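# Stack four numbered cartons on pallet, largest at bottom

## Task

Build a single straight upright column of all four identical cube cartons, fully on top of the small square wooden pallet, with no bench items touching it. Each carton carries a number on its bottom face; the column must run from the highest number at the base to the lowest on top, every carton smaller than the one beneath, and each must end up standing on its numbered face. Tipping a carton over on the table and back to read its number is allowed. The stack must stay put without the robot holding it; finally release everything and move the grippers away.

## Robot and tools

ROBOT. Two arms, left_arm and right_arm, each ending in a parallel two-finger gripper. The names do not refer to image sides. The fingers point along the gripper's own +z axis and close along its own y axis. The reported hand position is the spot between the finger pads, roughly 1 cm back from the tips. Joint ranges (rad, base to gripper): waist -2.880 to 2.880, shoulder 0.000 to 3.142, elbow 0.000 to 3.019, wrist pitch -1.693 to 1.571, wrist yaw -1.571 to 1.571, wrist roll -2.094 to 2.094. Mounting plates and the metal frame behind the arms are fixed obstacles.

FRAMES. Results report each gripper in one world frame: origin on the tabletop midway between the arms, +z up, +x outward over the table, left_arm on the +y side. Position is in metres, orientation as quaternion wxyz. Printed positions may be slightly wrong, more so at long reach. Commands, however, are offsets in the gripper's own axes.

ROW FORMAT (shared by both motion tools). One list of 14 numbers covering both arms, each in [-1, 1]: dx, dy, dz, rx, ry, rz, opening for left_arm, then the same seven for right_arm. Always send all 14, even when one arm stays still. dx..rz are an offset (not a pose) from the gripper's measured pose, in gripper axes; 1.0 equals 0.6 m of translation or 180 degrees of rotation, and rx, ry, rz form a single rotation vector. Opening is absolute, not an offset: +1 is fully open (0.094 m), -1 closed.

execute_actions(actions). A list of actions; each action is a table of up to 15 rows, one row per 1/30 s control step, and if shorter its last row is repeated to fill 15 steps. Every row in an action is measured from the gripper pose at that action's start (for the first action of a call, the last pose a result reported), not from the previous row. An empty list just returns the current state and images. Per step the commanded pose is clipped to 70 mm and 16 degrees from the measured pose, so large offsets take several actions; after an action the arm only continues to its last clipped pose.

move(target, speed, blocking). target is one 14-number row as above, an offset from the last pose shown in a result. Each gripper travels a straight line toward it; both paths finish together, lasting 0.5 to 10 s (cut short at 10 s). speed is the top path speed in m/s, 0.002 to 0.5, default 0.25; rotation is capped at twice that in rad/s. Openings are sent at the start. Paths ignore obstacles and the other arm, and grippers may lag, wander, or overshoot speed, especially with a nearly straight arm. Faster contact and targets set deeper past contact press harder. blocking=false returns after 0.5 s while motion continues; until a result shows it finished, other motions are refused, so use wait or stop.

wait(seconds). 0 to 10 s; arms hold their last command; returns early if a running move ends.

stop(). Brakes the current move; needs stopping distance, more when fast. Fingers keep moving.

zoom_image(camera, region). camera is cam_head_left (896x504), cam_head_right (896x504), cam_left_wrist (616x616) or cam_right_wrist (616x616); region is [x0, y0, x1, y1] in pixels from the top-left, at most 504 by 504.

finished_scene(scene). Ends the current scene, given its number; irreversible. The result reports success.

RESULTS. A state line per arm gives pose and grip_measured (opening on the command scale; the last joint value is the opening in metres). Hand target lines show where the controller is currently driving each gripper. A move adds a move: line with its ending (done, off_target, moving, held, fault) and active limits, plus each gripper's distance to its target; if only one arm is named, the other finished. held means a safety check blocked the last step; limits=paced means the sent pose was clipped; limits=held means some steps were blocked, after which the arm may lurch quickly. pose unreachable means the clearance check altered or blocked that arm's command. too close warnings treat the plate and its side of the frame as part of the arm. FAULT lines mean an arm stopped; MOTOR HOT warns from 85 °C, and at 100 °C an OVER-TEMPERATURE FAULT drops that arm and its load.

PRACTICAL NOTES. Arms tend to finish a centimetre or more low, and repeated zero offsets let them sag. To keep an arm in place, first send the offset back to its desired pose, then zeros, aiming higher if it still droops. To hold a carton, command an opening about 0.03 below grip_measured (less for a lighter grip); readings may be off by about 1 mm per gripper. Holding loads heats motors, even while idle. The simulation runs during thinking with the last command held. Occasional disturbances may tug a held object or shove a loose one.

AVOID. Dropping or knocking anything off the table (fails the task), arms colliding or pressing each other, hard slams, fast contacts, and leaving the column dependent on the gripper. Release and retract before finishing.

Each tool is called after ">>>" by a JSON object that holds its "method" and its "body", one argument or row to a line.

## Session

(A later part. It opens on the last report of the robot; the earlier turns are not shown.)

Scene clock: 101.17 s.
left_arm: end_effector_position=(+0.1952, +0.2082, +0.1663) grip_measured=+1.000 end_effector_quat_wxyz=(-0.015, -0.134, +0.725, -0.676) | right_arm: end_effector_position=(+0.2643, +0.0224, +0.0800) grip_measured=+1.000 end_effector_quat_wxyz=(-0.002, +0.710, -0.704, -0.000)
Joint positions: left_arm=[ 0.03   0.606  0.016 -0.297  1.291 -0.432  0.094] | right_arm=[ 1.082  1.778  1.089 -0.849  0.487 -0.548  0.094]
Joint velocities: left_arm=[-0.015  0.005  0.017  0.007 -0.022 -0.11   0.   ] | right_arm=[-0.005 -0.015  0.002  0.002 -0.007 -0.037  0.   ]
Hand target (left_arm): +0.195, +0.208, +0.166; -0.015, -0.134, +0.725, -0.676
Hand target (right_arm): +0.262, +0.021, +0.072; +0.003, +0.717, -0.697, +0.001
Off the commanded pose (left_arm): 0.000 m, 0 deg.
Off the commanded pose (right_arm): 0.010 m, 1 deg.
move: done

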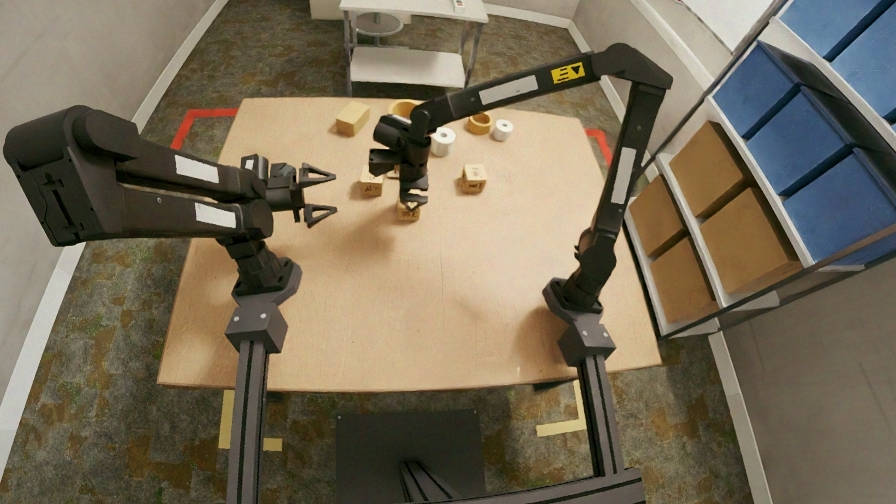

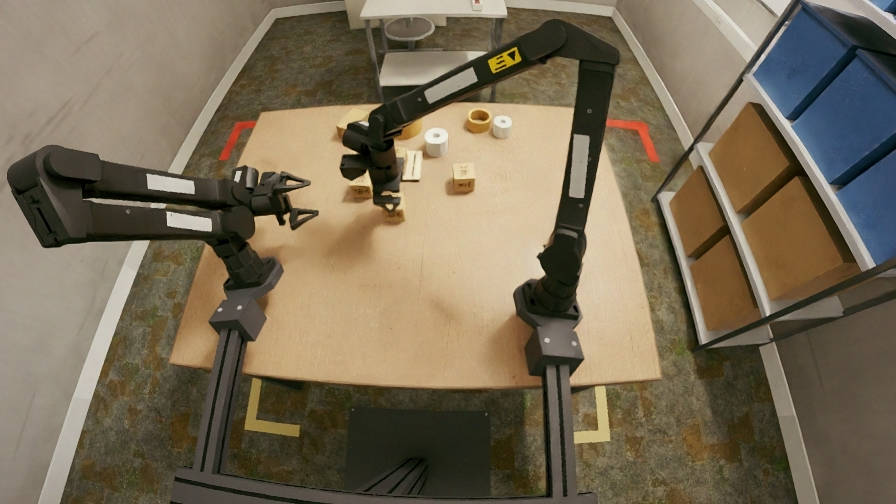

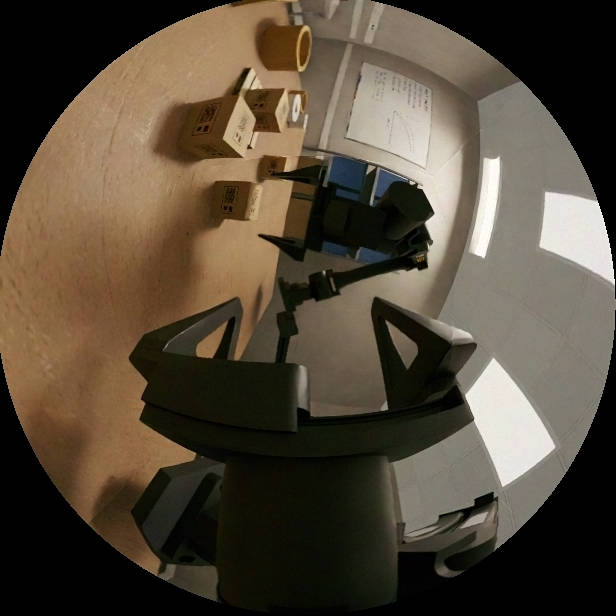

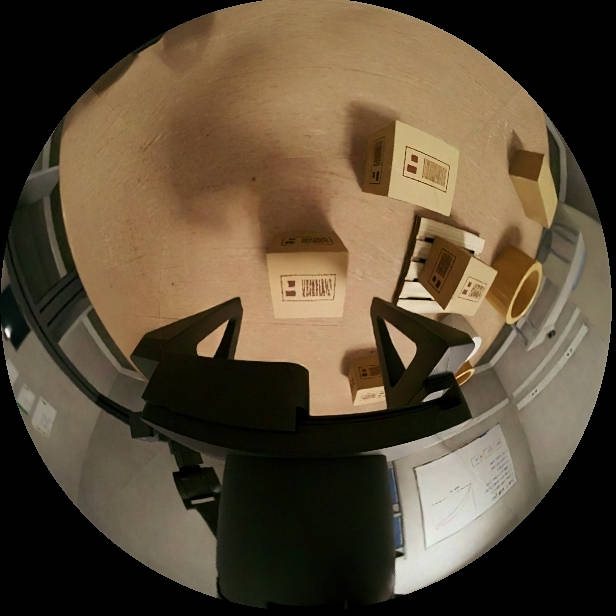

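>>> {"method": "execute_actions", "body": {
  "actions": [
    [[0,0,0,0,0,0,1,0.005,0.008,0.1,0.005,-0.005,-0.008,1]],
    [[0,0,0,0,0,0,1,0,0,0,0,0,0,0.17]],
    [[0,0,0,0,0,0,1,0,0,0,0,0,0,0.17]]
  ]
}}

>>> {"method": "move", "body": {
  "target": [0,0,0,0,0,0,1,-0.02,-0.02,-0.23,0,0,0,0.17]
}}

>>> {"method": "move", "body": {
  "target": [0,0,0,0,0,0,1,-0.02,-0.3,0,0,0,0.045,0.17]
}}

Scene clock: 102.93 s.
left_arm: end_effector_position=(+0.1952, +0.2082, +0.1663) grip_measured=+1.000 end_effector_quat_wxyz=(-0.015, -0.134, +0.725, -0.676) | right_arm: end_effector_position=(+0.2613, +0.0214, +0.0271) grip_measured=+0.214 end_effector_quat_wxyz=(-0.018, +0.714, -0.700, -0.001)
Joint positions: left_arm=[ 0.03   0.606  0.016 -0.297  1.291 -0.432  0.094] | right_arm=[ 1.033  1.85   1.026 -0.654  0.488 -0.63   0.057]
Joint velocities: left_arm=[ 0.005  0.005  0.007 -0.007 -0.022 -0.022  0.   ] | right_arm=[ 0.005 -0.024 -0.007 -0.007  0.007  0.022  0.   ]
Hand target (left_arm): +0.195, +0.208, +0.166; -0.015, -0.134, +0.725, -0.676
Hand target (right_arm): +0.261, +0.021, +0.027; -0.018, +0.714, -0.700, -0.001
Off the commanded pose (left_arm): 0.000 m, 0 deg.
Off the commanded pose (right_arm): 0.000 m, 0 deg.

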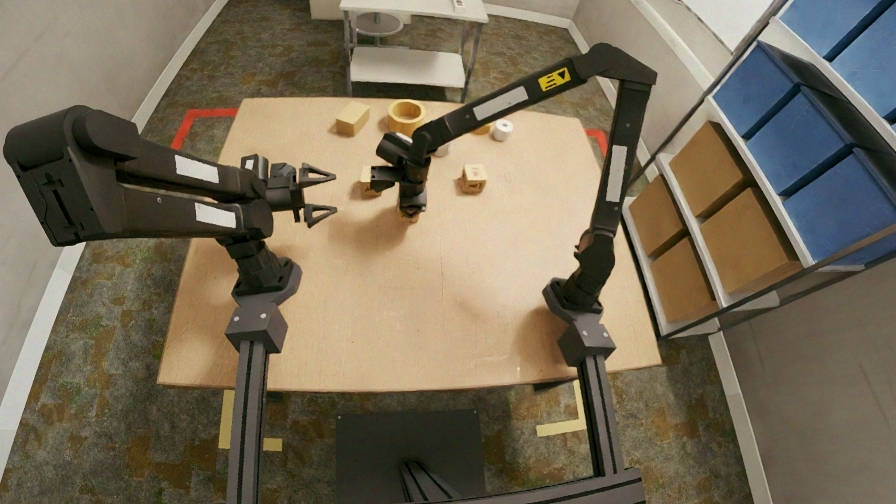

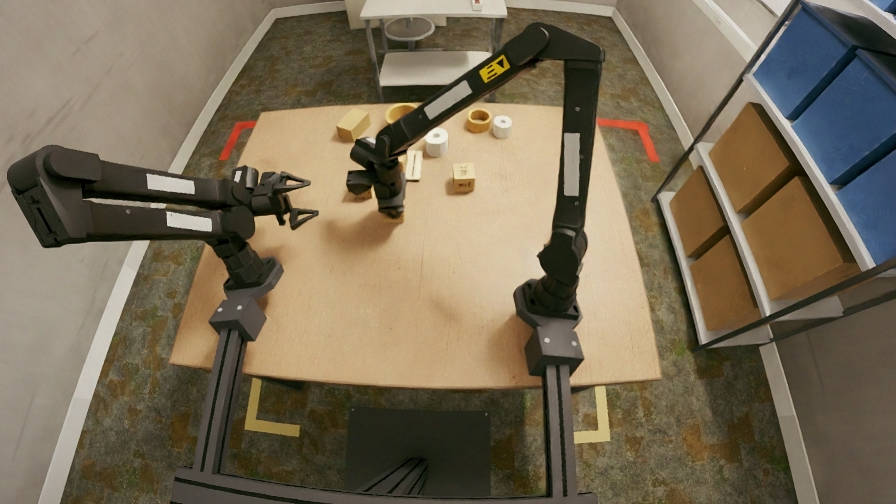

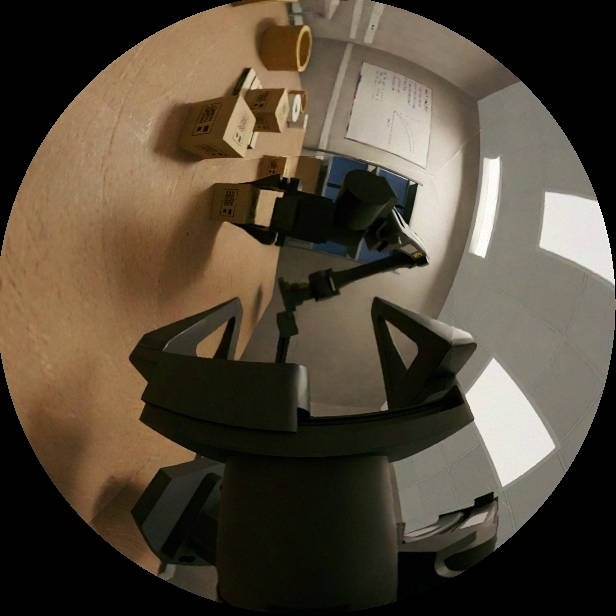

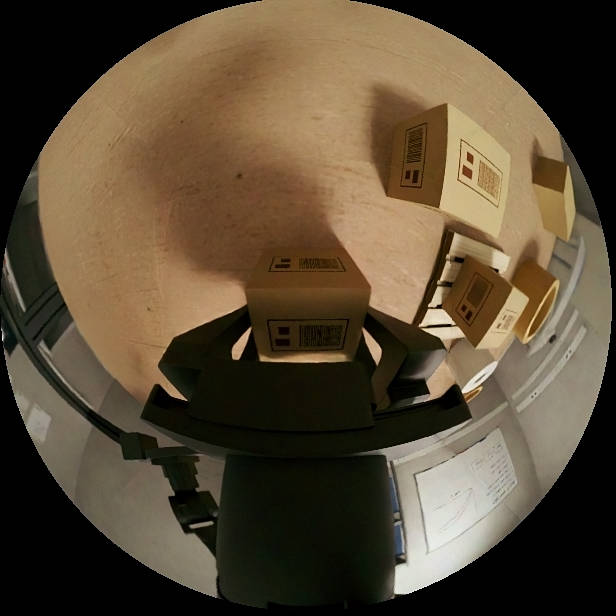

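Scene clock: 103.97 s.
left_arm: end_effector_position=(+0.1952, +0.2082, +0.1663) grip_measured=+1.000 end_effector_quat_wxyz=(-0.015, -0.134, +0.725, -0.676) | right_arm: end_effector_position=(+0.2590, +0.0194, +0.1518) grip_measured=+0.214 end_effector_quat_wxyz=(-0.003, +0.723, -0.690, +0.004)
Joint positions: left_arm=[ 0.03   0.606  0.016 -0.297  1.291 -0.432  0.094] | right_arm=[ 1.164  1.679  1.146 -1.051  0.496 -0.492  0.057]
Joint velocities: left_arm=[-0.015 -0.005 -0.012 -0.012 -0.022  0.037  0.   ] | right_arm=[ 0.005  0.005 -0.027 -0.017  0.007  0.051 -0.   ]
Hand target (left_arm): +0.195, +0.208, +0.166; -0.015, -0.134, +0.725, -0.676
Hand target (right_arm): +0.268, +0.029, +0.165; -0.017, +0.714, -0.700, -0.000
Off the commanded pose (left_arm): 0.000 m, 0 deg.
Off the commanded pose (right_arm): 0.020 m, 2 deg.
move: off_target (right_arm)

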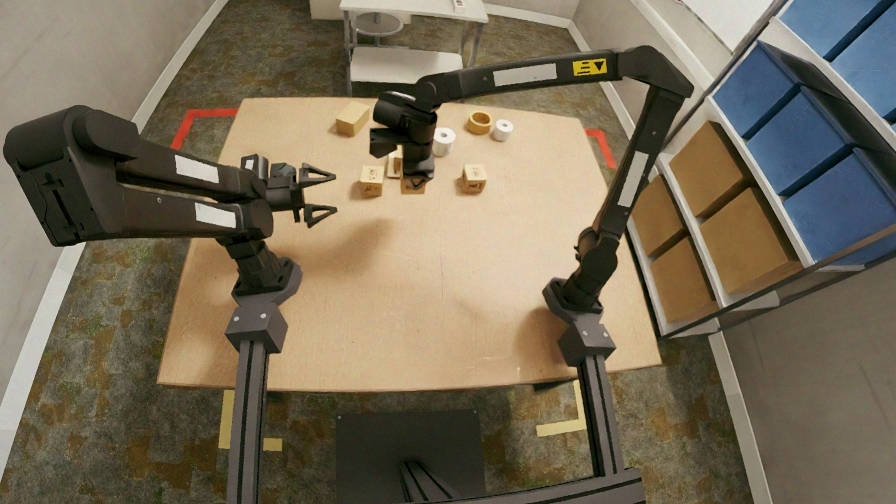

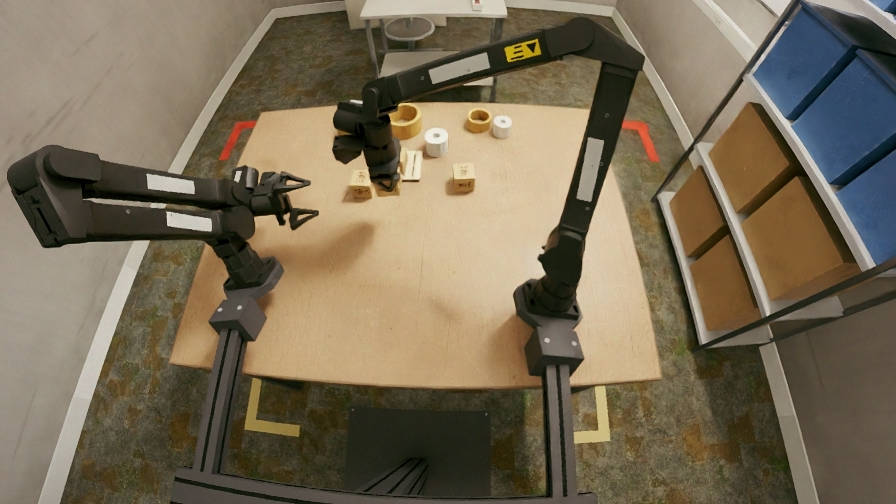

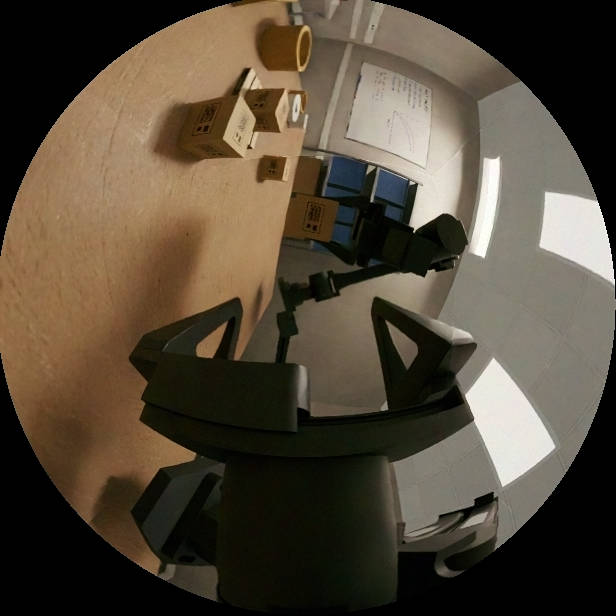

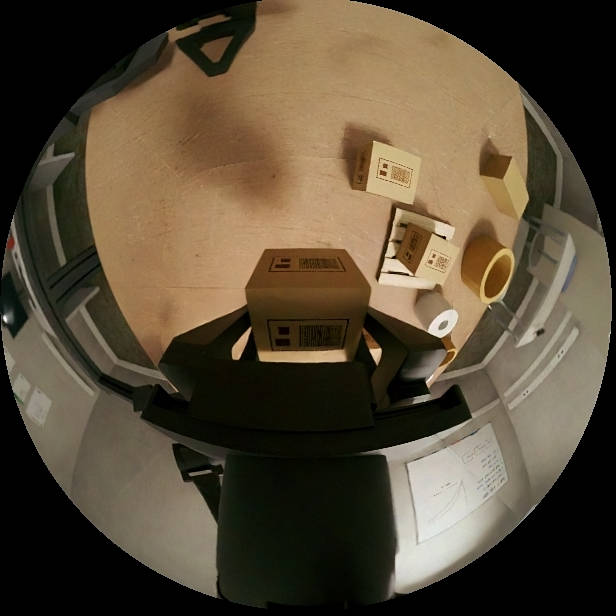

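Scene clock: 105.17 s.
left_arm: end_effector_position=(+0.1952, +0.2082, +0.1663) grip_measured=+1.000 end_effector_quat_wxyz=(-0.015, -0.134, +0.725, -0.676) | right_arm: end_effector_position=(+0.4265, +0.0307, +0.1565) grip_measured=+0.213 end_effector_quat_wxyz=(-0.001, +0.670, -0.742, +0.002)
Joint positions: left_arm=[ 0.03   0.606  0.016 -0.297  1.291 -0.432  0.094] | right_arm=[ 0.932  1.822  1.546 -1.189  0.482 -0.603  0.057]
Joint velocities: left_arm=[-0.005 -0.015 -0.002 -0.007  0.022  0.051  0.   ] | right_arm=[ 0.005 -0.005 -0.012  0.007  0.007 -0.022  0.001]
Hand target (left_arm): +0.195, +0.208, +0.166; -0.015, -0.134, +0.725, -0.676
Hand target (right_arm): +0.438, +0.040, +0.157; +0.005, -0.673, +0.740, -0.001
Off the commanded pose (left_arm): 0.000 m, 0 deg.
Off the commanded pose (right_arm): 0.015 m, 1 deg.
move: off_target (right_arm)

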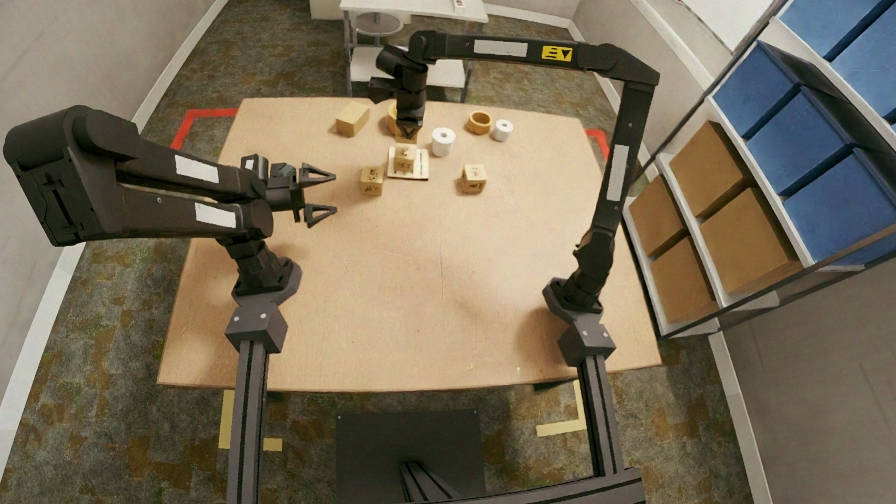

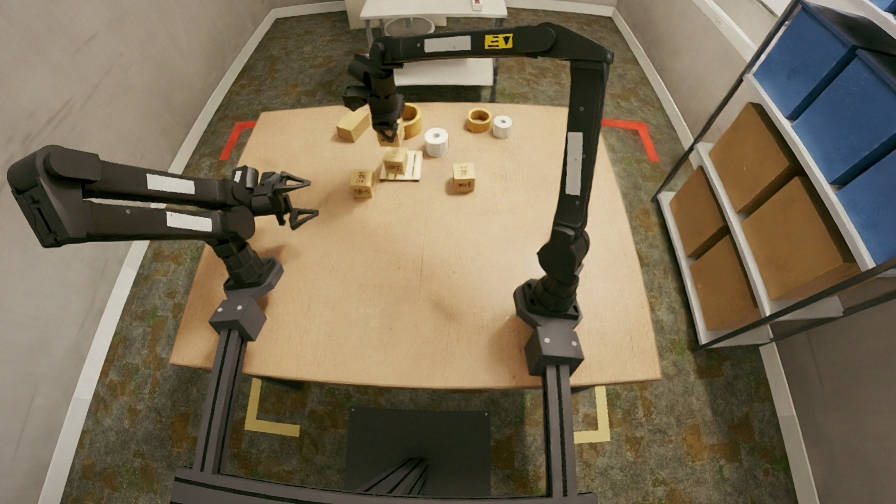

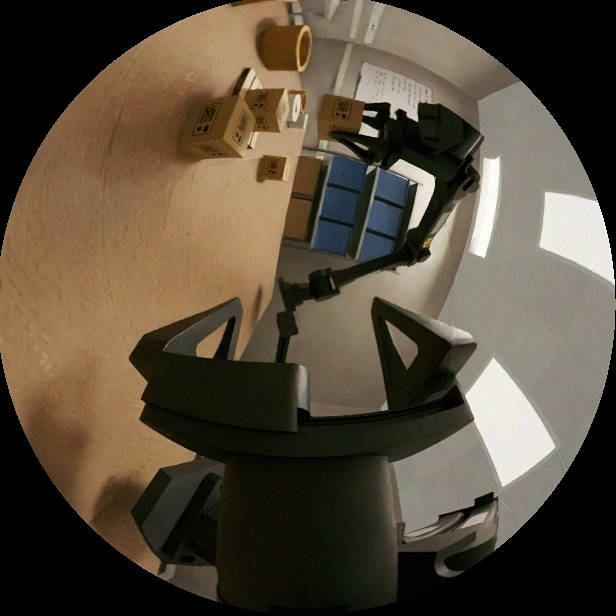

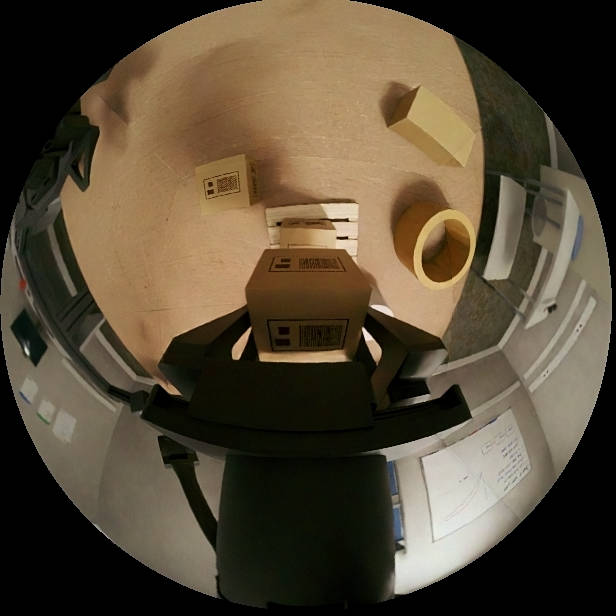

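>>> {"method": "move", "body": {
  "target": [0,0,0,0,0,0,1,-0.01,0,0.085,0,0,0,0.17],
  "speed": 0.1
}}

>>> {"method": "zoom_image", "body": {
  "camera": "cam_left_wrist",
  "region": [200,50,400,200]
}}

>>> {"method": "zoom_image", "body": {
  "camera": "cam_head_right",
  "region": [340,110,460,200]
}}

Scene clock: 106.33 s.
left_arm: end_effector_position=(+0.1952, +0.2082, +0.1663) grip_measured=+1.000 end_effector_quat_wxyz=(-0.015, -0.134, +0.725, -0.676) | right_arm: end_effector_position=(+0.4298, +0.0377, +0.1201) grip_measured=+0.213 end_effector_quat_wxyz=(-0.010, +0.665, -0.747, +0.001)
Joint positions: left_arm=[ 0.03   0.606  0.016 -0.297  1.291 -0.432  0.094] | right_arm=[ 0.906  1.861  1.514 -1.081  0.478 -0.629  0.057]
Joint velocities: left_arm=[-0.005  0.005  0.002  0.002  0.051  0.051  0.   ] | right_arm=[-0.005 -0.005 -0.002 -0.007 -0.007  0.066  0.001]
Hand target (left_arm): +0.195, +0.208, +0.166; -0.015, -0.134, +0.725, -0.676
Hand target (right_arm): +0.428, +0.036, +0.106; +0.001, -0.670, +0.742, -0.002
Off the commanded pose (left_arm): 0.000 m, 0 deg.
Off the commanded pose (right_arm): 0.015 m, 1 deg.
move: off_target (right_arm)

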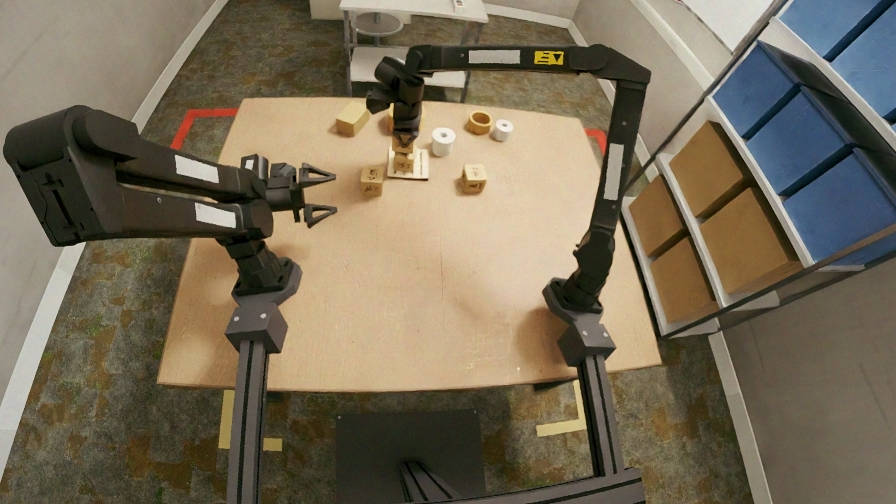

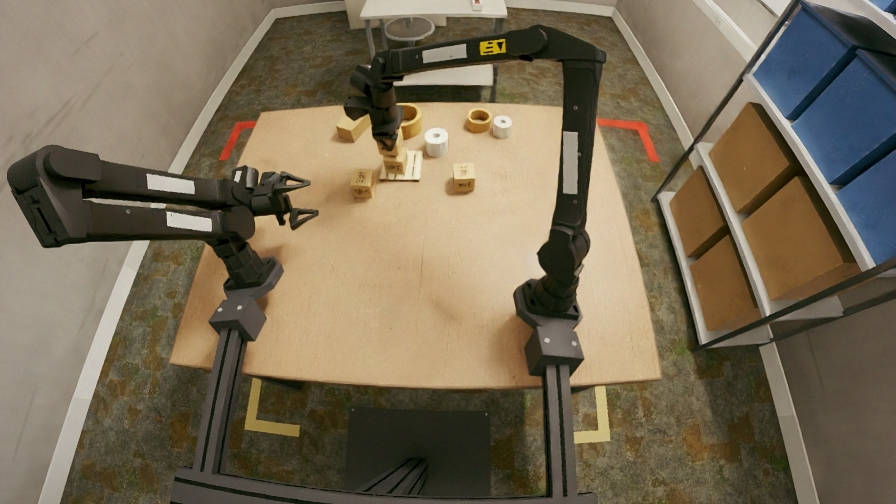

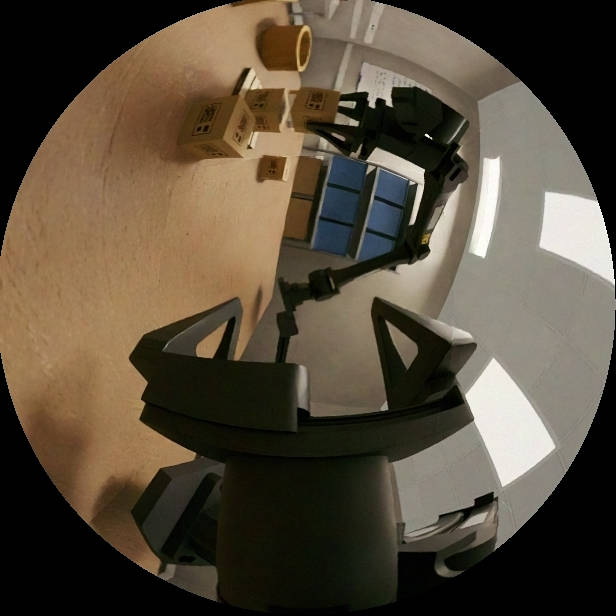

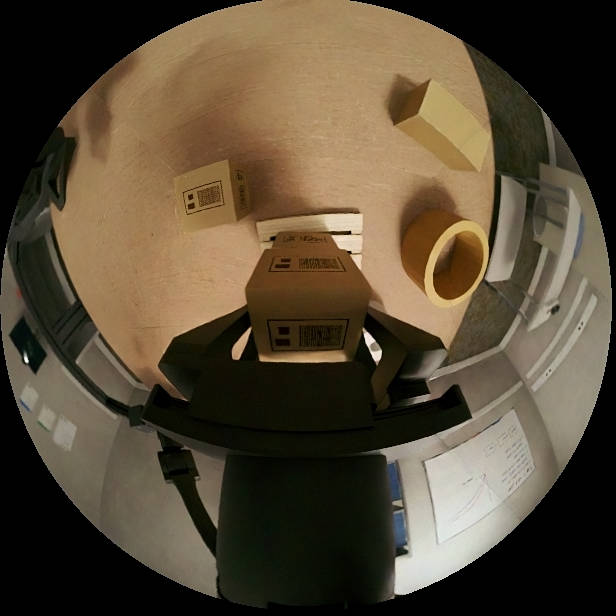

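Region (200, 50, 400, 200) of cam_left_wrist's 616x616 image, scaled by 2.520, with more detail than that image has; it fills the top 378 rows of this view, and the rest is white.

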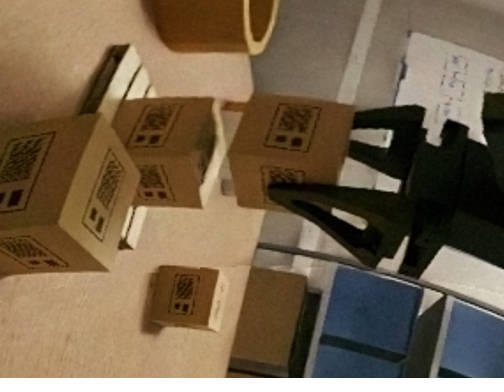

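Region (340, 110, 460, 200) of cam_head_right's 896x504 image, scaled by 4.200, with more detail than that image has; it fills the top 378 rows of this view, and the rest is white.

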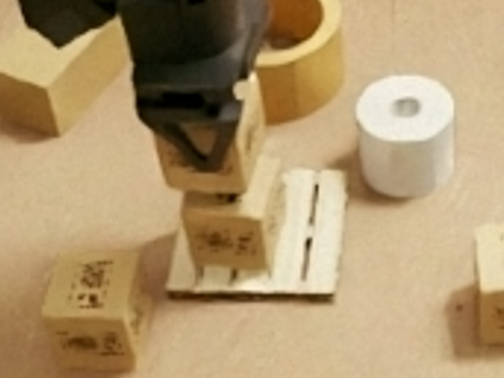

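>>> {"method": "execute_actions", "body": {
  "actions": [
    [[0,0,0,0,0,0,1,0.015,0.005,0.045,0,0,0.01,0.17]],
    [[0,0,0,0,0,0,1,0,0,0,0,0,0,1]],
    [[0,0,0,0,0,0,1,-0.015,-0.02,-0.15,0,0,0,1]],
    [[0,0,0,0,0,0,1,-0.01,-0.01,-0.06,0,0,-0.05,1]]
  ]
}}

>>> {"method": "move", "body": {
  "target": [0,0,0,0,0,0,1,-0.17,0.12,0,0,0,0,1]
}}

Scene clock: 108.67 s.
left_arm: end_effector_position=(+0.1952, +0.2082, +0.1663) grip_measured=+1.000 end_effector_quat_wxyz=(-0.015, -0.134, +0.725, -0.676) | right_arm: end_effector_position=(+0.4153, +0.0299, +0.1932) grip_measured=+1.000 end_effector_quat_wxyz=(+0.022, +0.723, -0.690, +0.006)
Joint positions: left_arm=[ 0.03   0.606  0.016 -0.297  1.291 -0.432  0.094] | right_arm=[ 0.976  1.811  1.609 -1.337  0.488 -0.678  0.094]
Joint velocities: left_arm=[-0.005 -0.005 -0.007 -0.002  0.007 -0.051  0.   ] | right_arm=[ 0.005 -0.015  0.007 -0.007 -0.007 -0.066  0.   ]
Hand target (left_arm): +0.195, +0.208, +0.166; -0.015, -0.134, +0.725, -0.676
Hand target (right_arm): +0.427, +0.039, +0.213; +0.001, +0.727, -0.687, +0.003
Off the commanded pose (left_arm): 0.000 m, 0 deg.
Off the commanded pose (right_arm): 0.025 m, 3 deg.

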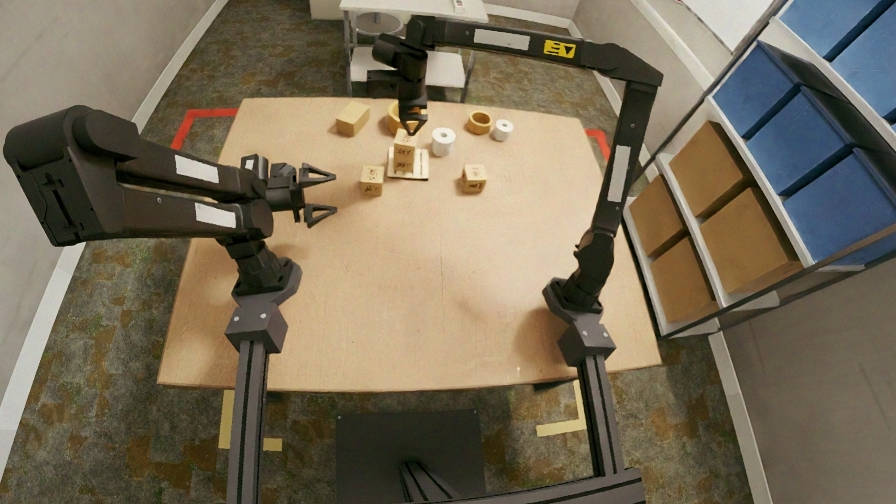

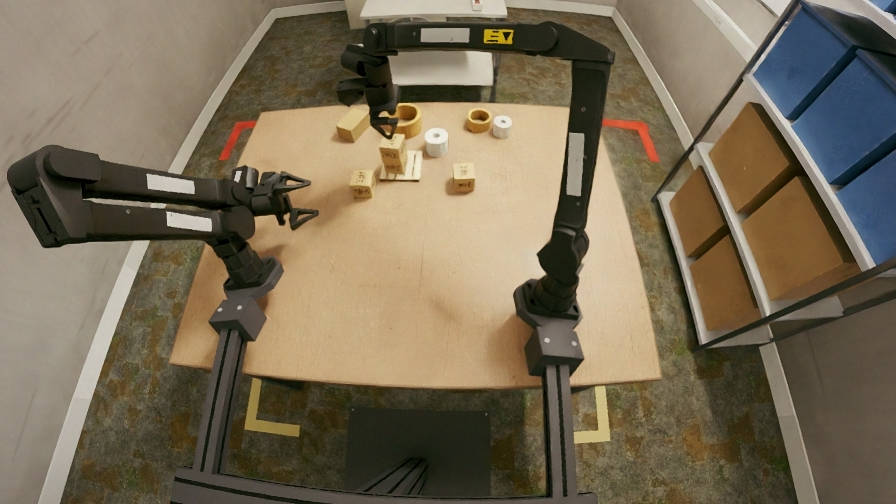

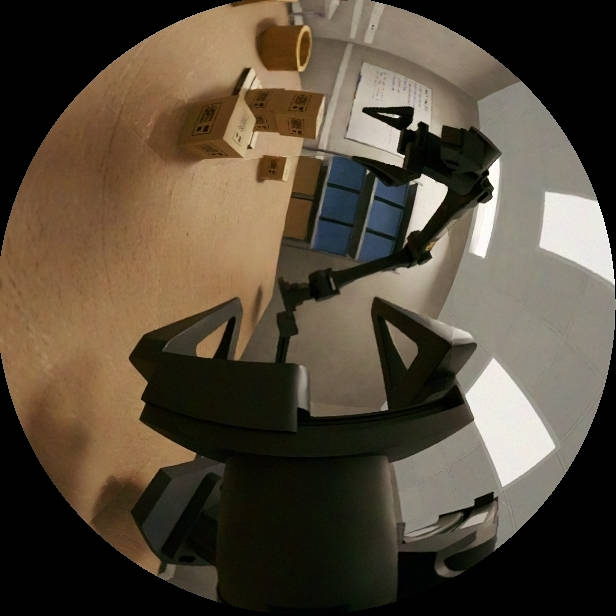

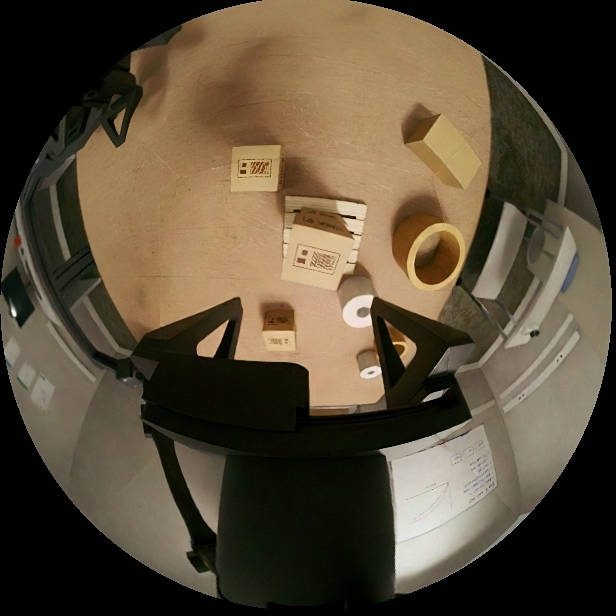

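Scene clock: 109.83 s.
left_arm: end_effector_position=(+0.1952, +0.2082, +0.1663) grip_measured=+1.000 end_effector_quat_wxyz=(-0.015, -0.134, +0.725, -0.676) | right_arm: end_effector_position=(+0.3245, +0.1203, +0.1819) grip_measured=+1.000 end_effector_quat_wxyz=(+0.033, +0.736, -0.676, +0.011)
Joint positions: left_arm=[ 0.03   0.606  0.016 -0.297  1.291 -0.432  0.094] | right_arm=[ 1.161  1.975  1.67  -1.36   0.487 -0.495  0.094]
Joint velocities: left_arm=[-0.005 -0.005  0.002  0.002  0.051  0.095  0.   ] | right_arm=[-0.015  0.005 -0.007  0.002 -0.066 -0.022  0.   ]
Hand target (left_arm): +0.195, +0.208, +0.166; -0.015, -0.134, +0.725, -0.676
Hand target (right_arm): +0.340, +0.127, +0.190; +0.023, +0.723, -0.690, +0.008
Off the commanded pose (left_arm): 0.000 m, 0 deg.
Off the commanded pose (right_arm): 0.019 m, 3 deg.
move: off_target (right_arm)

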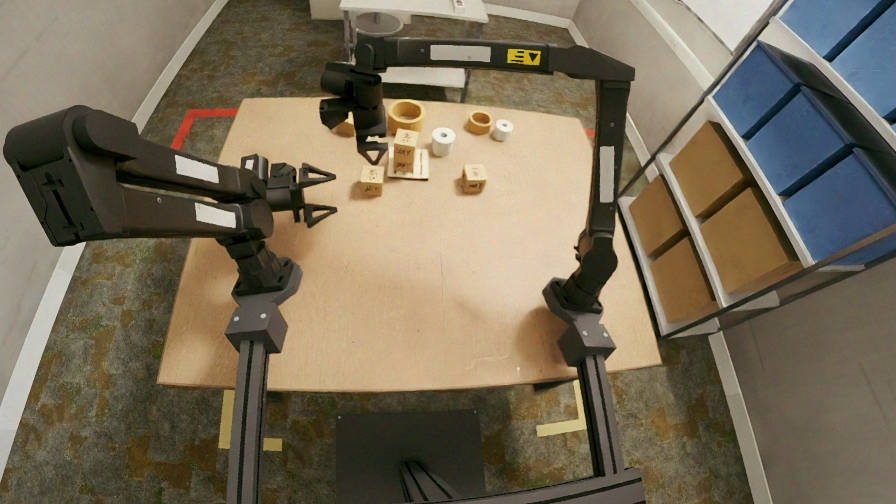

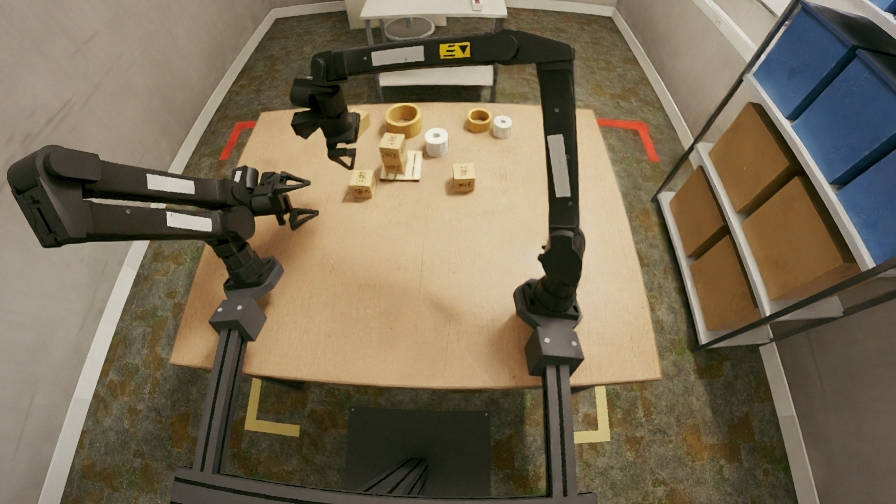

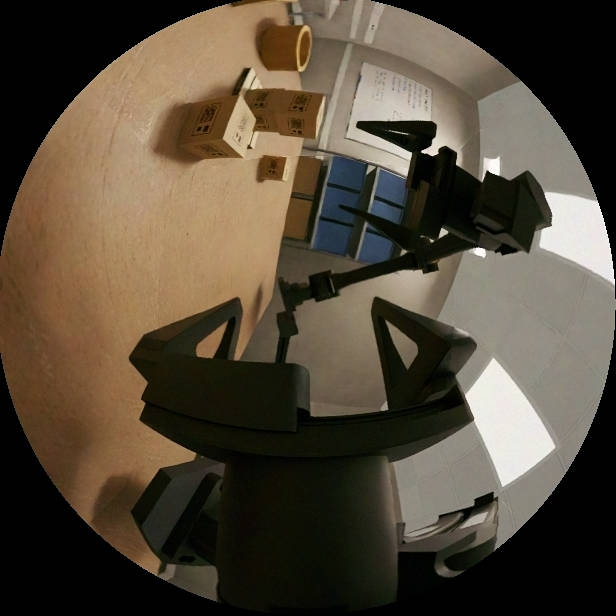

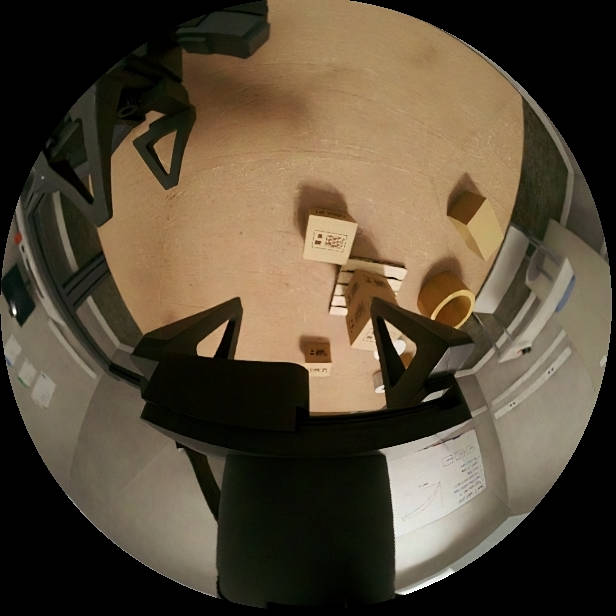

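>>> {"method": "move", "body": {
  "target": [0,0,0,0,0,0,1,-0.012,-0.045,0.185,0.008,-0.016,0.02,1]
}}

Scene clock: 111.07 s.
left_arm: end_effector_position=(+0.1952, +0.2082, +0.1663) grip_measured=+1.000 end_effector_quat_wxyz=(-0.015, -0.134, +0.725, -0.676) | right_arm: end_effector_position=(+0.3558, +0.1213, +0.0819) grip_measured=+1.000 end_effector_quat_wxyz=(-0.001, +0.707, -0.708, -0.000)
Joint positions: left_arm=[ 0.03   0.606  0.016 -0.297  1.291 -0.432  0.094] | right_arm=[ 1.041  2.038  1.56  -1.043  0.485 -0.582  0.094]
Joint velocities: left_arm=[0.005 0.005 0.007 0.002 0.066 0.007 0.   ] | right_arm=[-0.015 -0.005 -0.002 -0.007 -0.051  0.022  0.   ]
Hand target (left_arm): +0.195, +0.208, +0.166; -0.015, -0.134, +0.725, -0.676
Hand target (right_arm): +0.349, +0.123, +0.071; +0.006, +0.716, -0.699, +0.000
Off the commanded pose (left_arm): 0.000 m, 0 deg.
Off the commanded pose (right_arm): 0.015 m, 2 deg.
move: off_target (right_arm)

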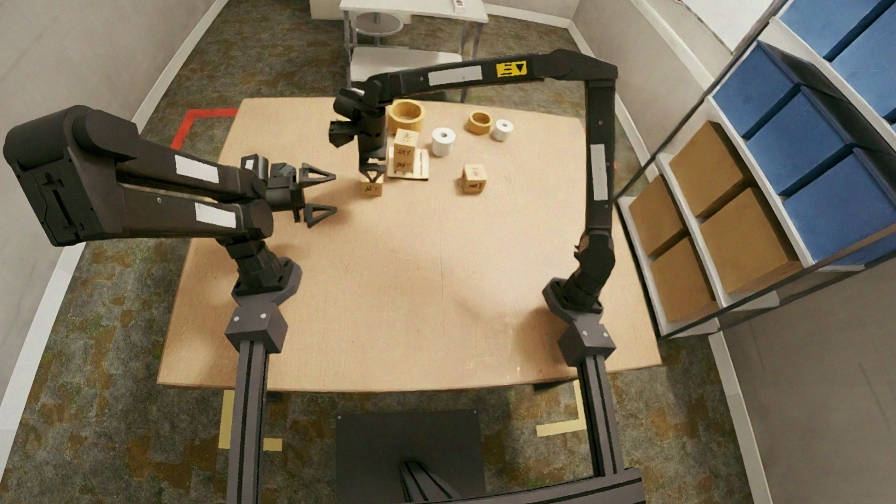

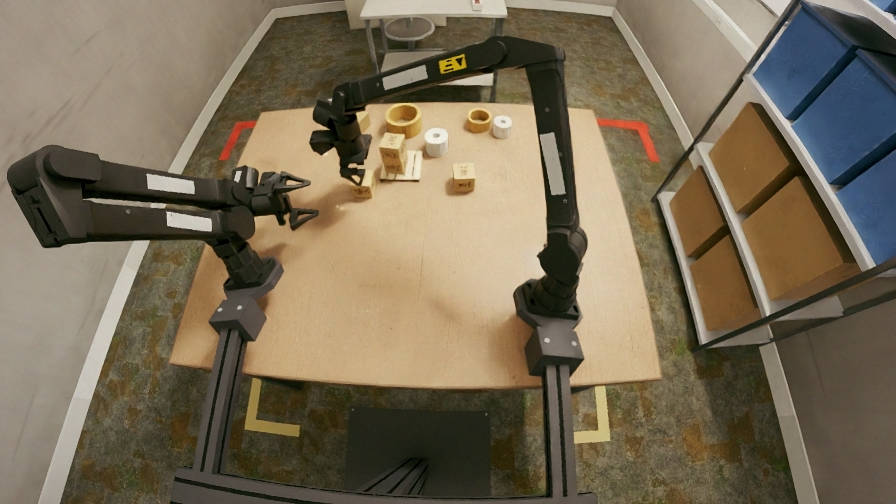

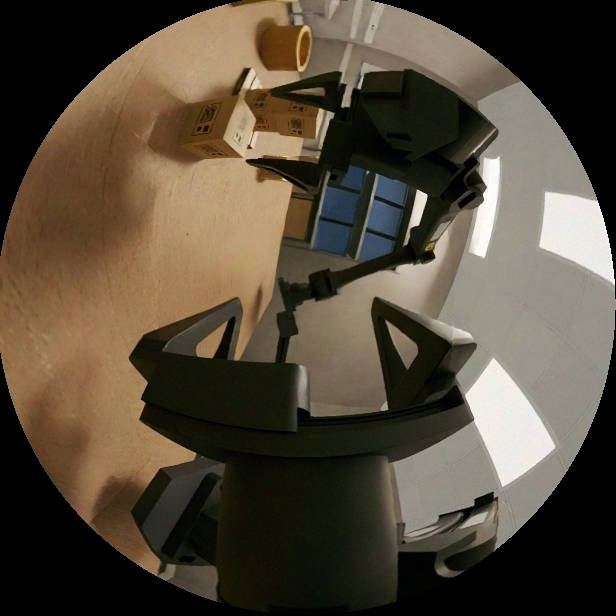

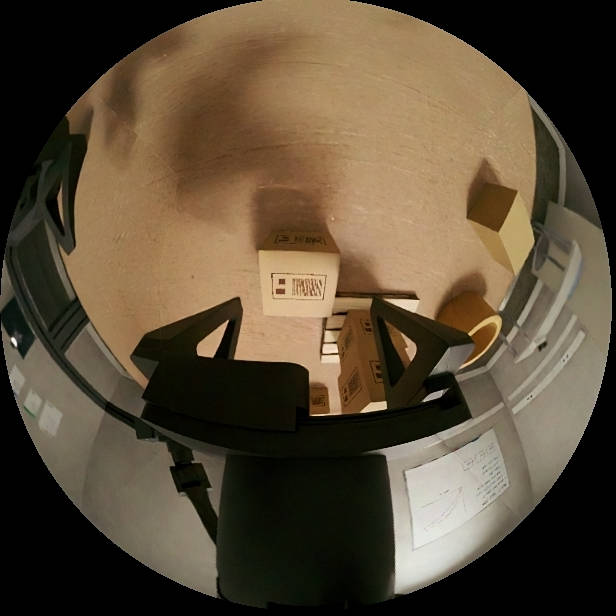

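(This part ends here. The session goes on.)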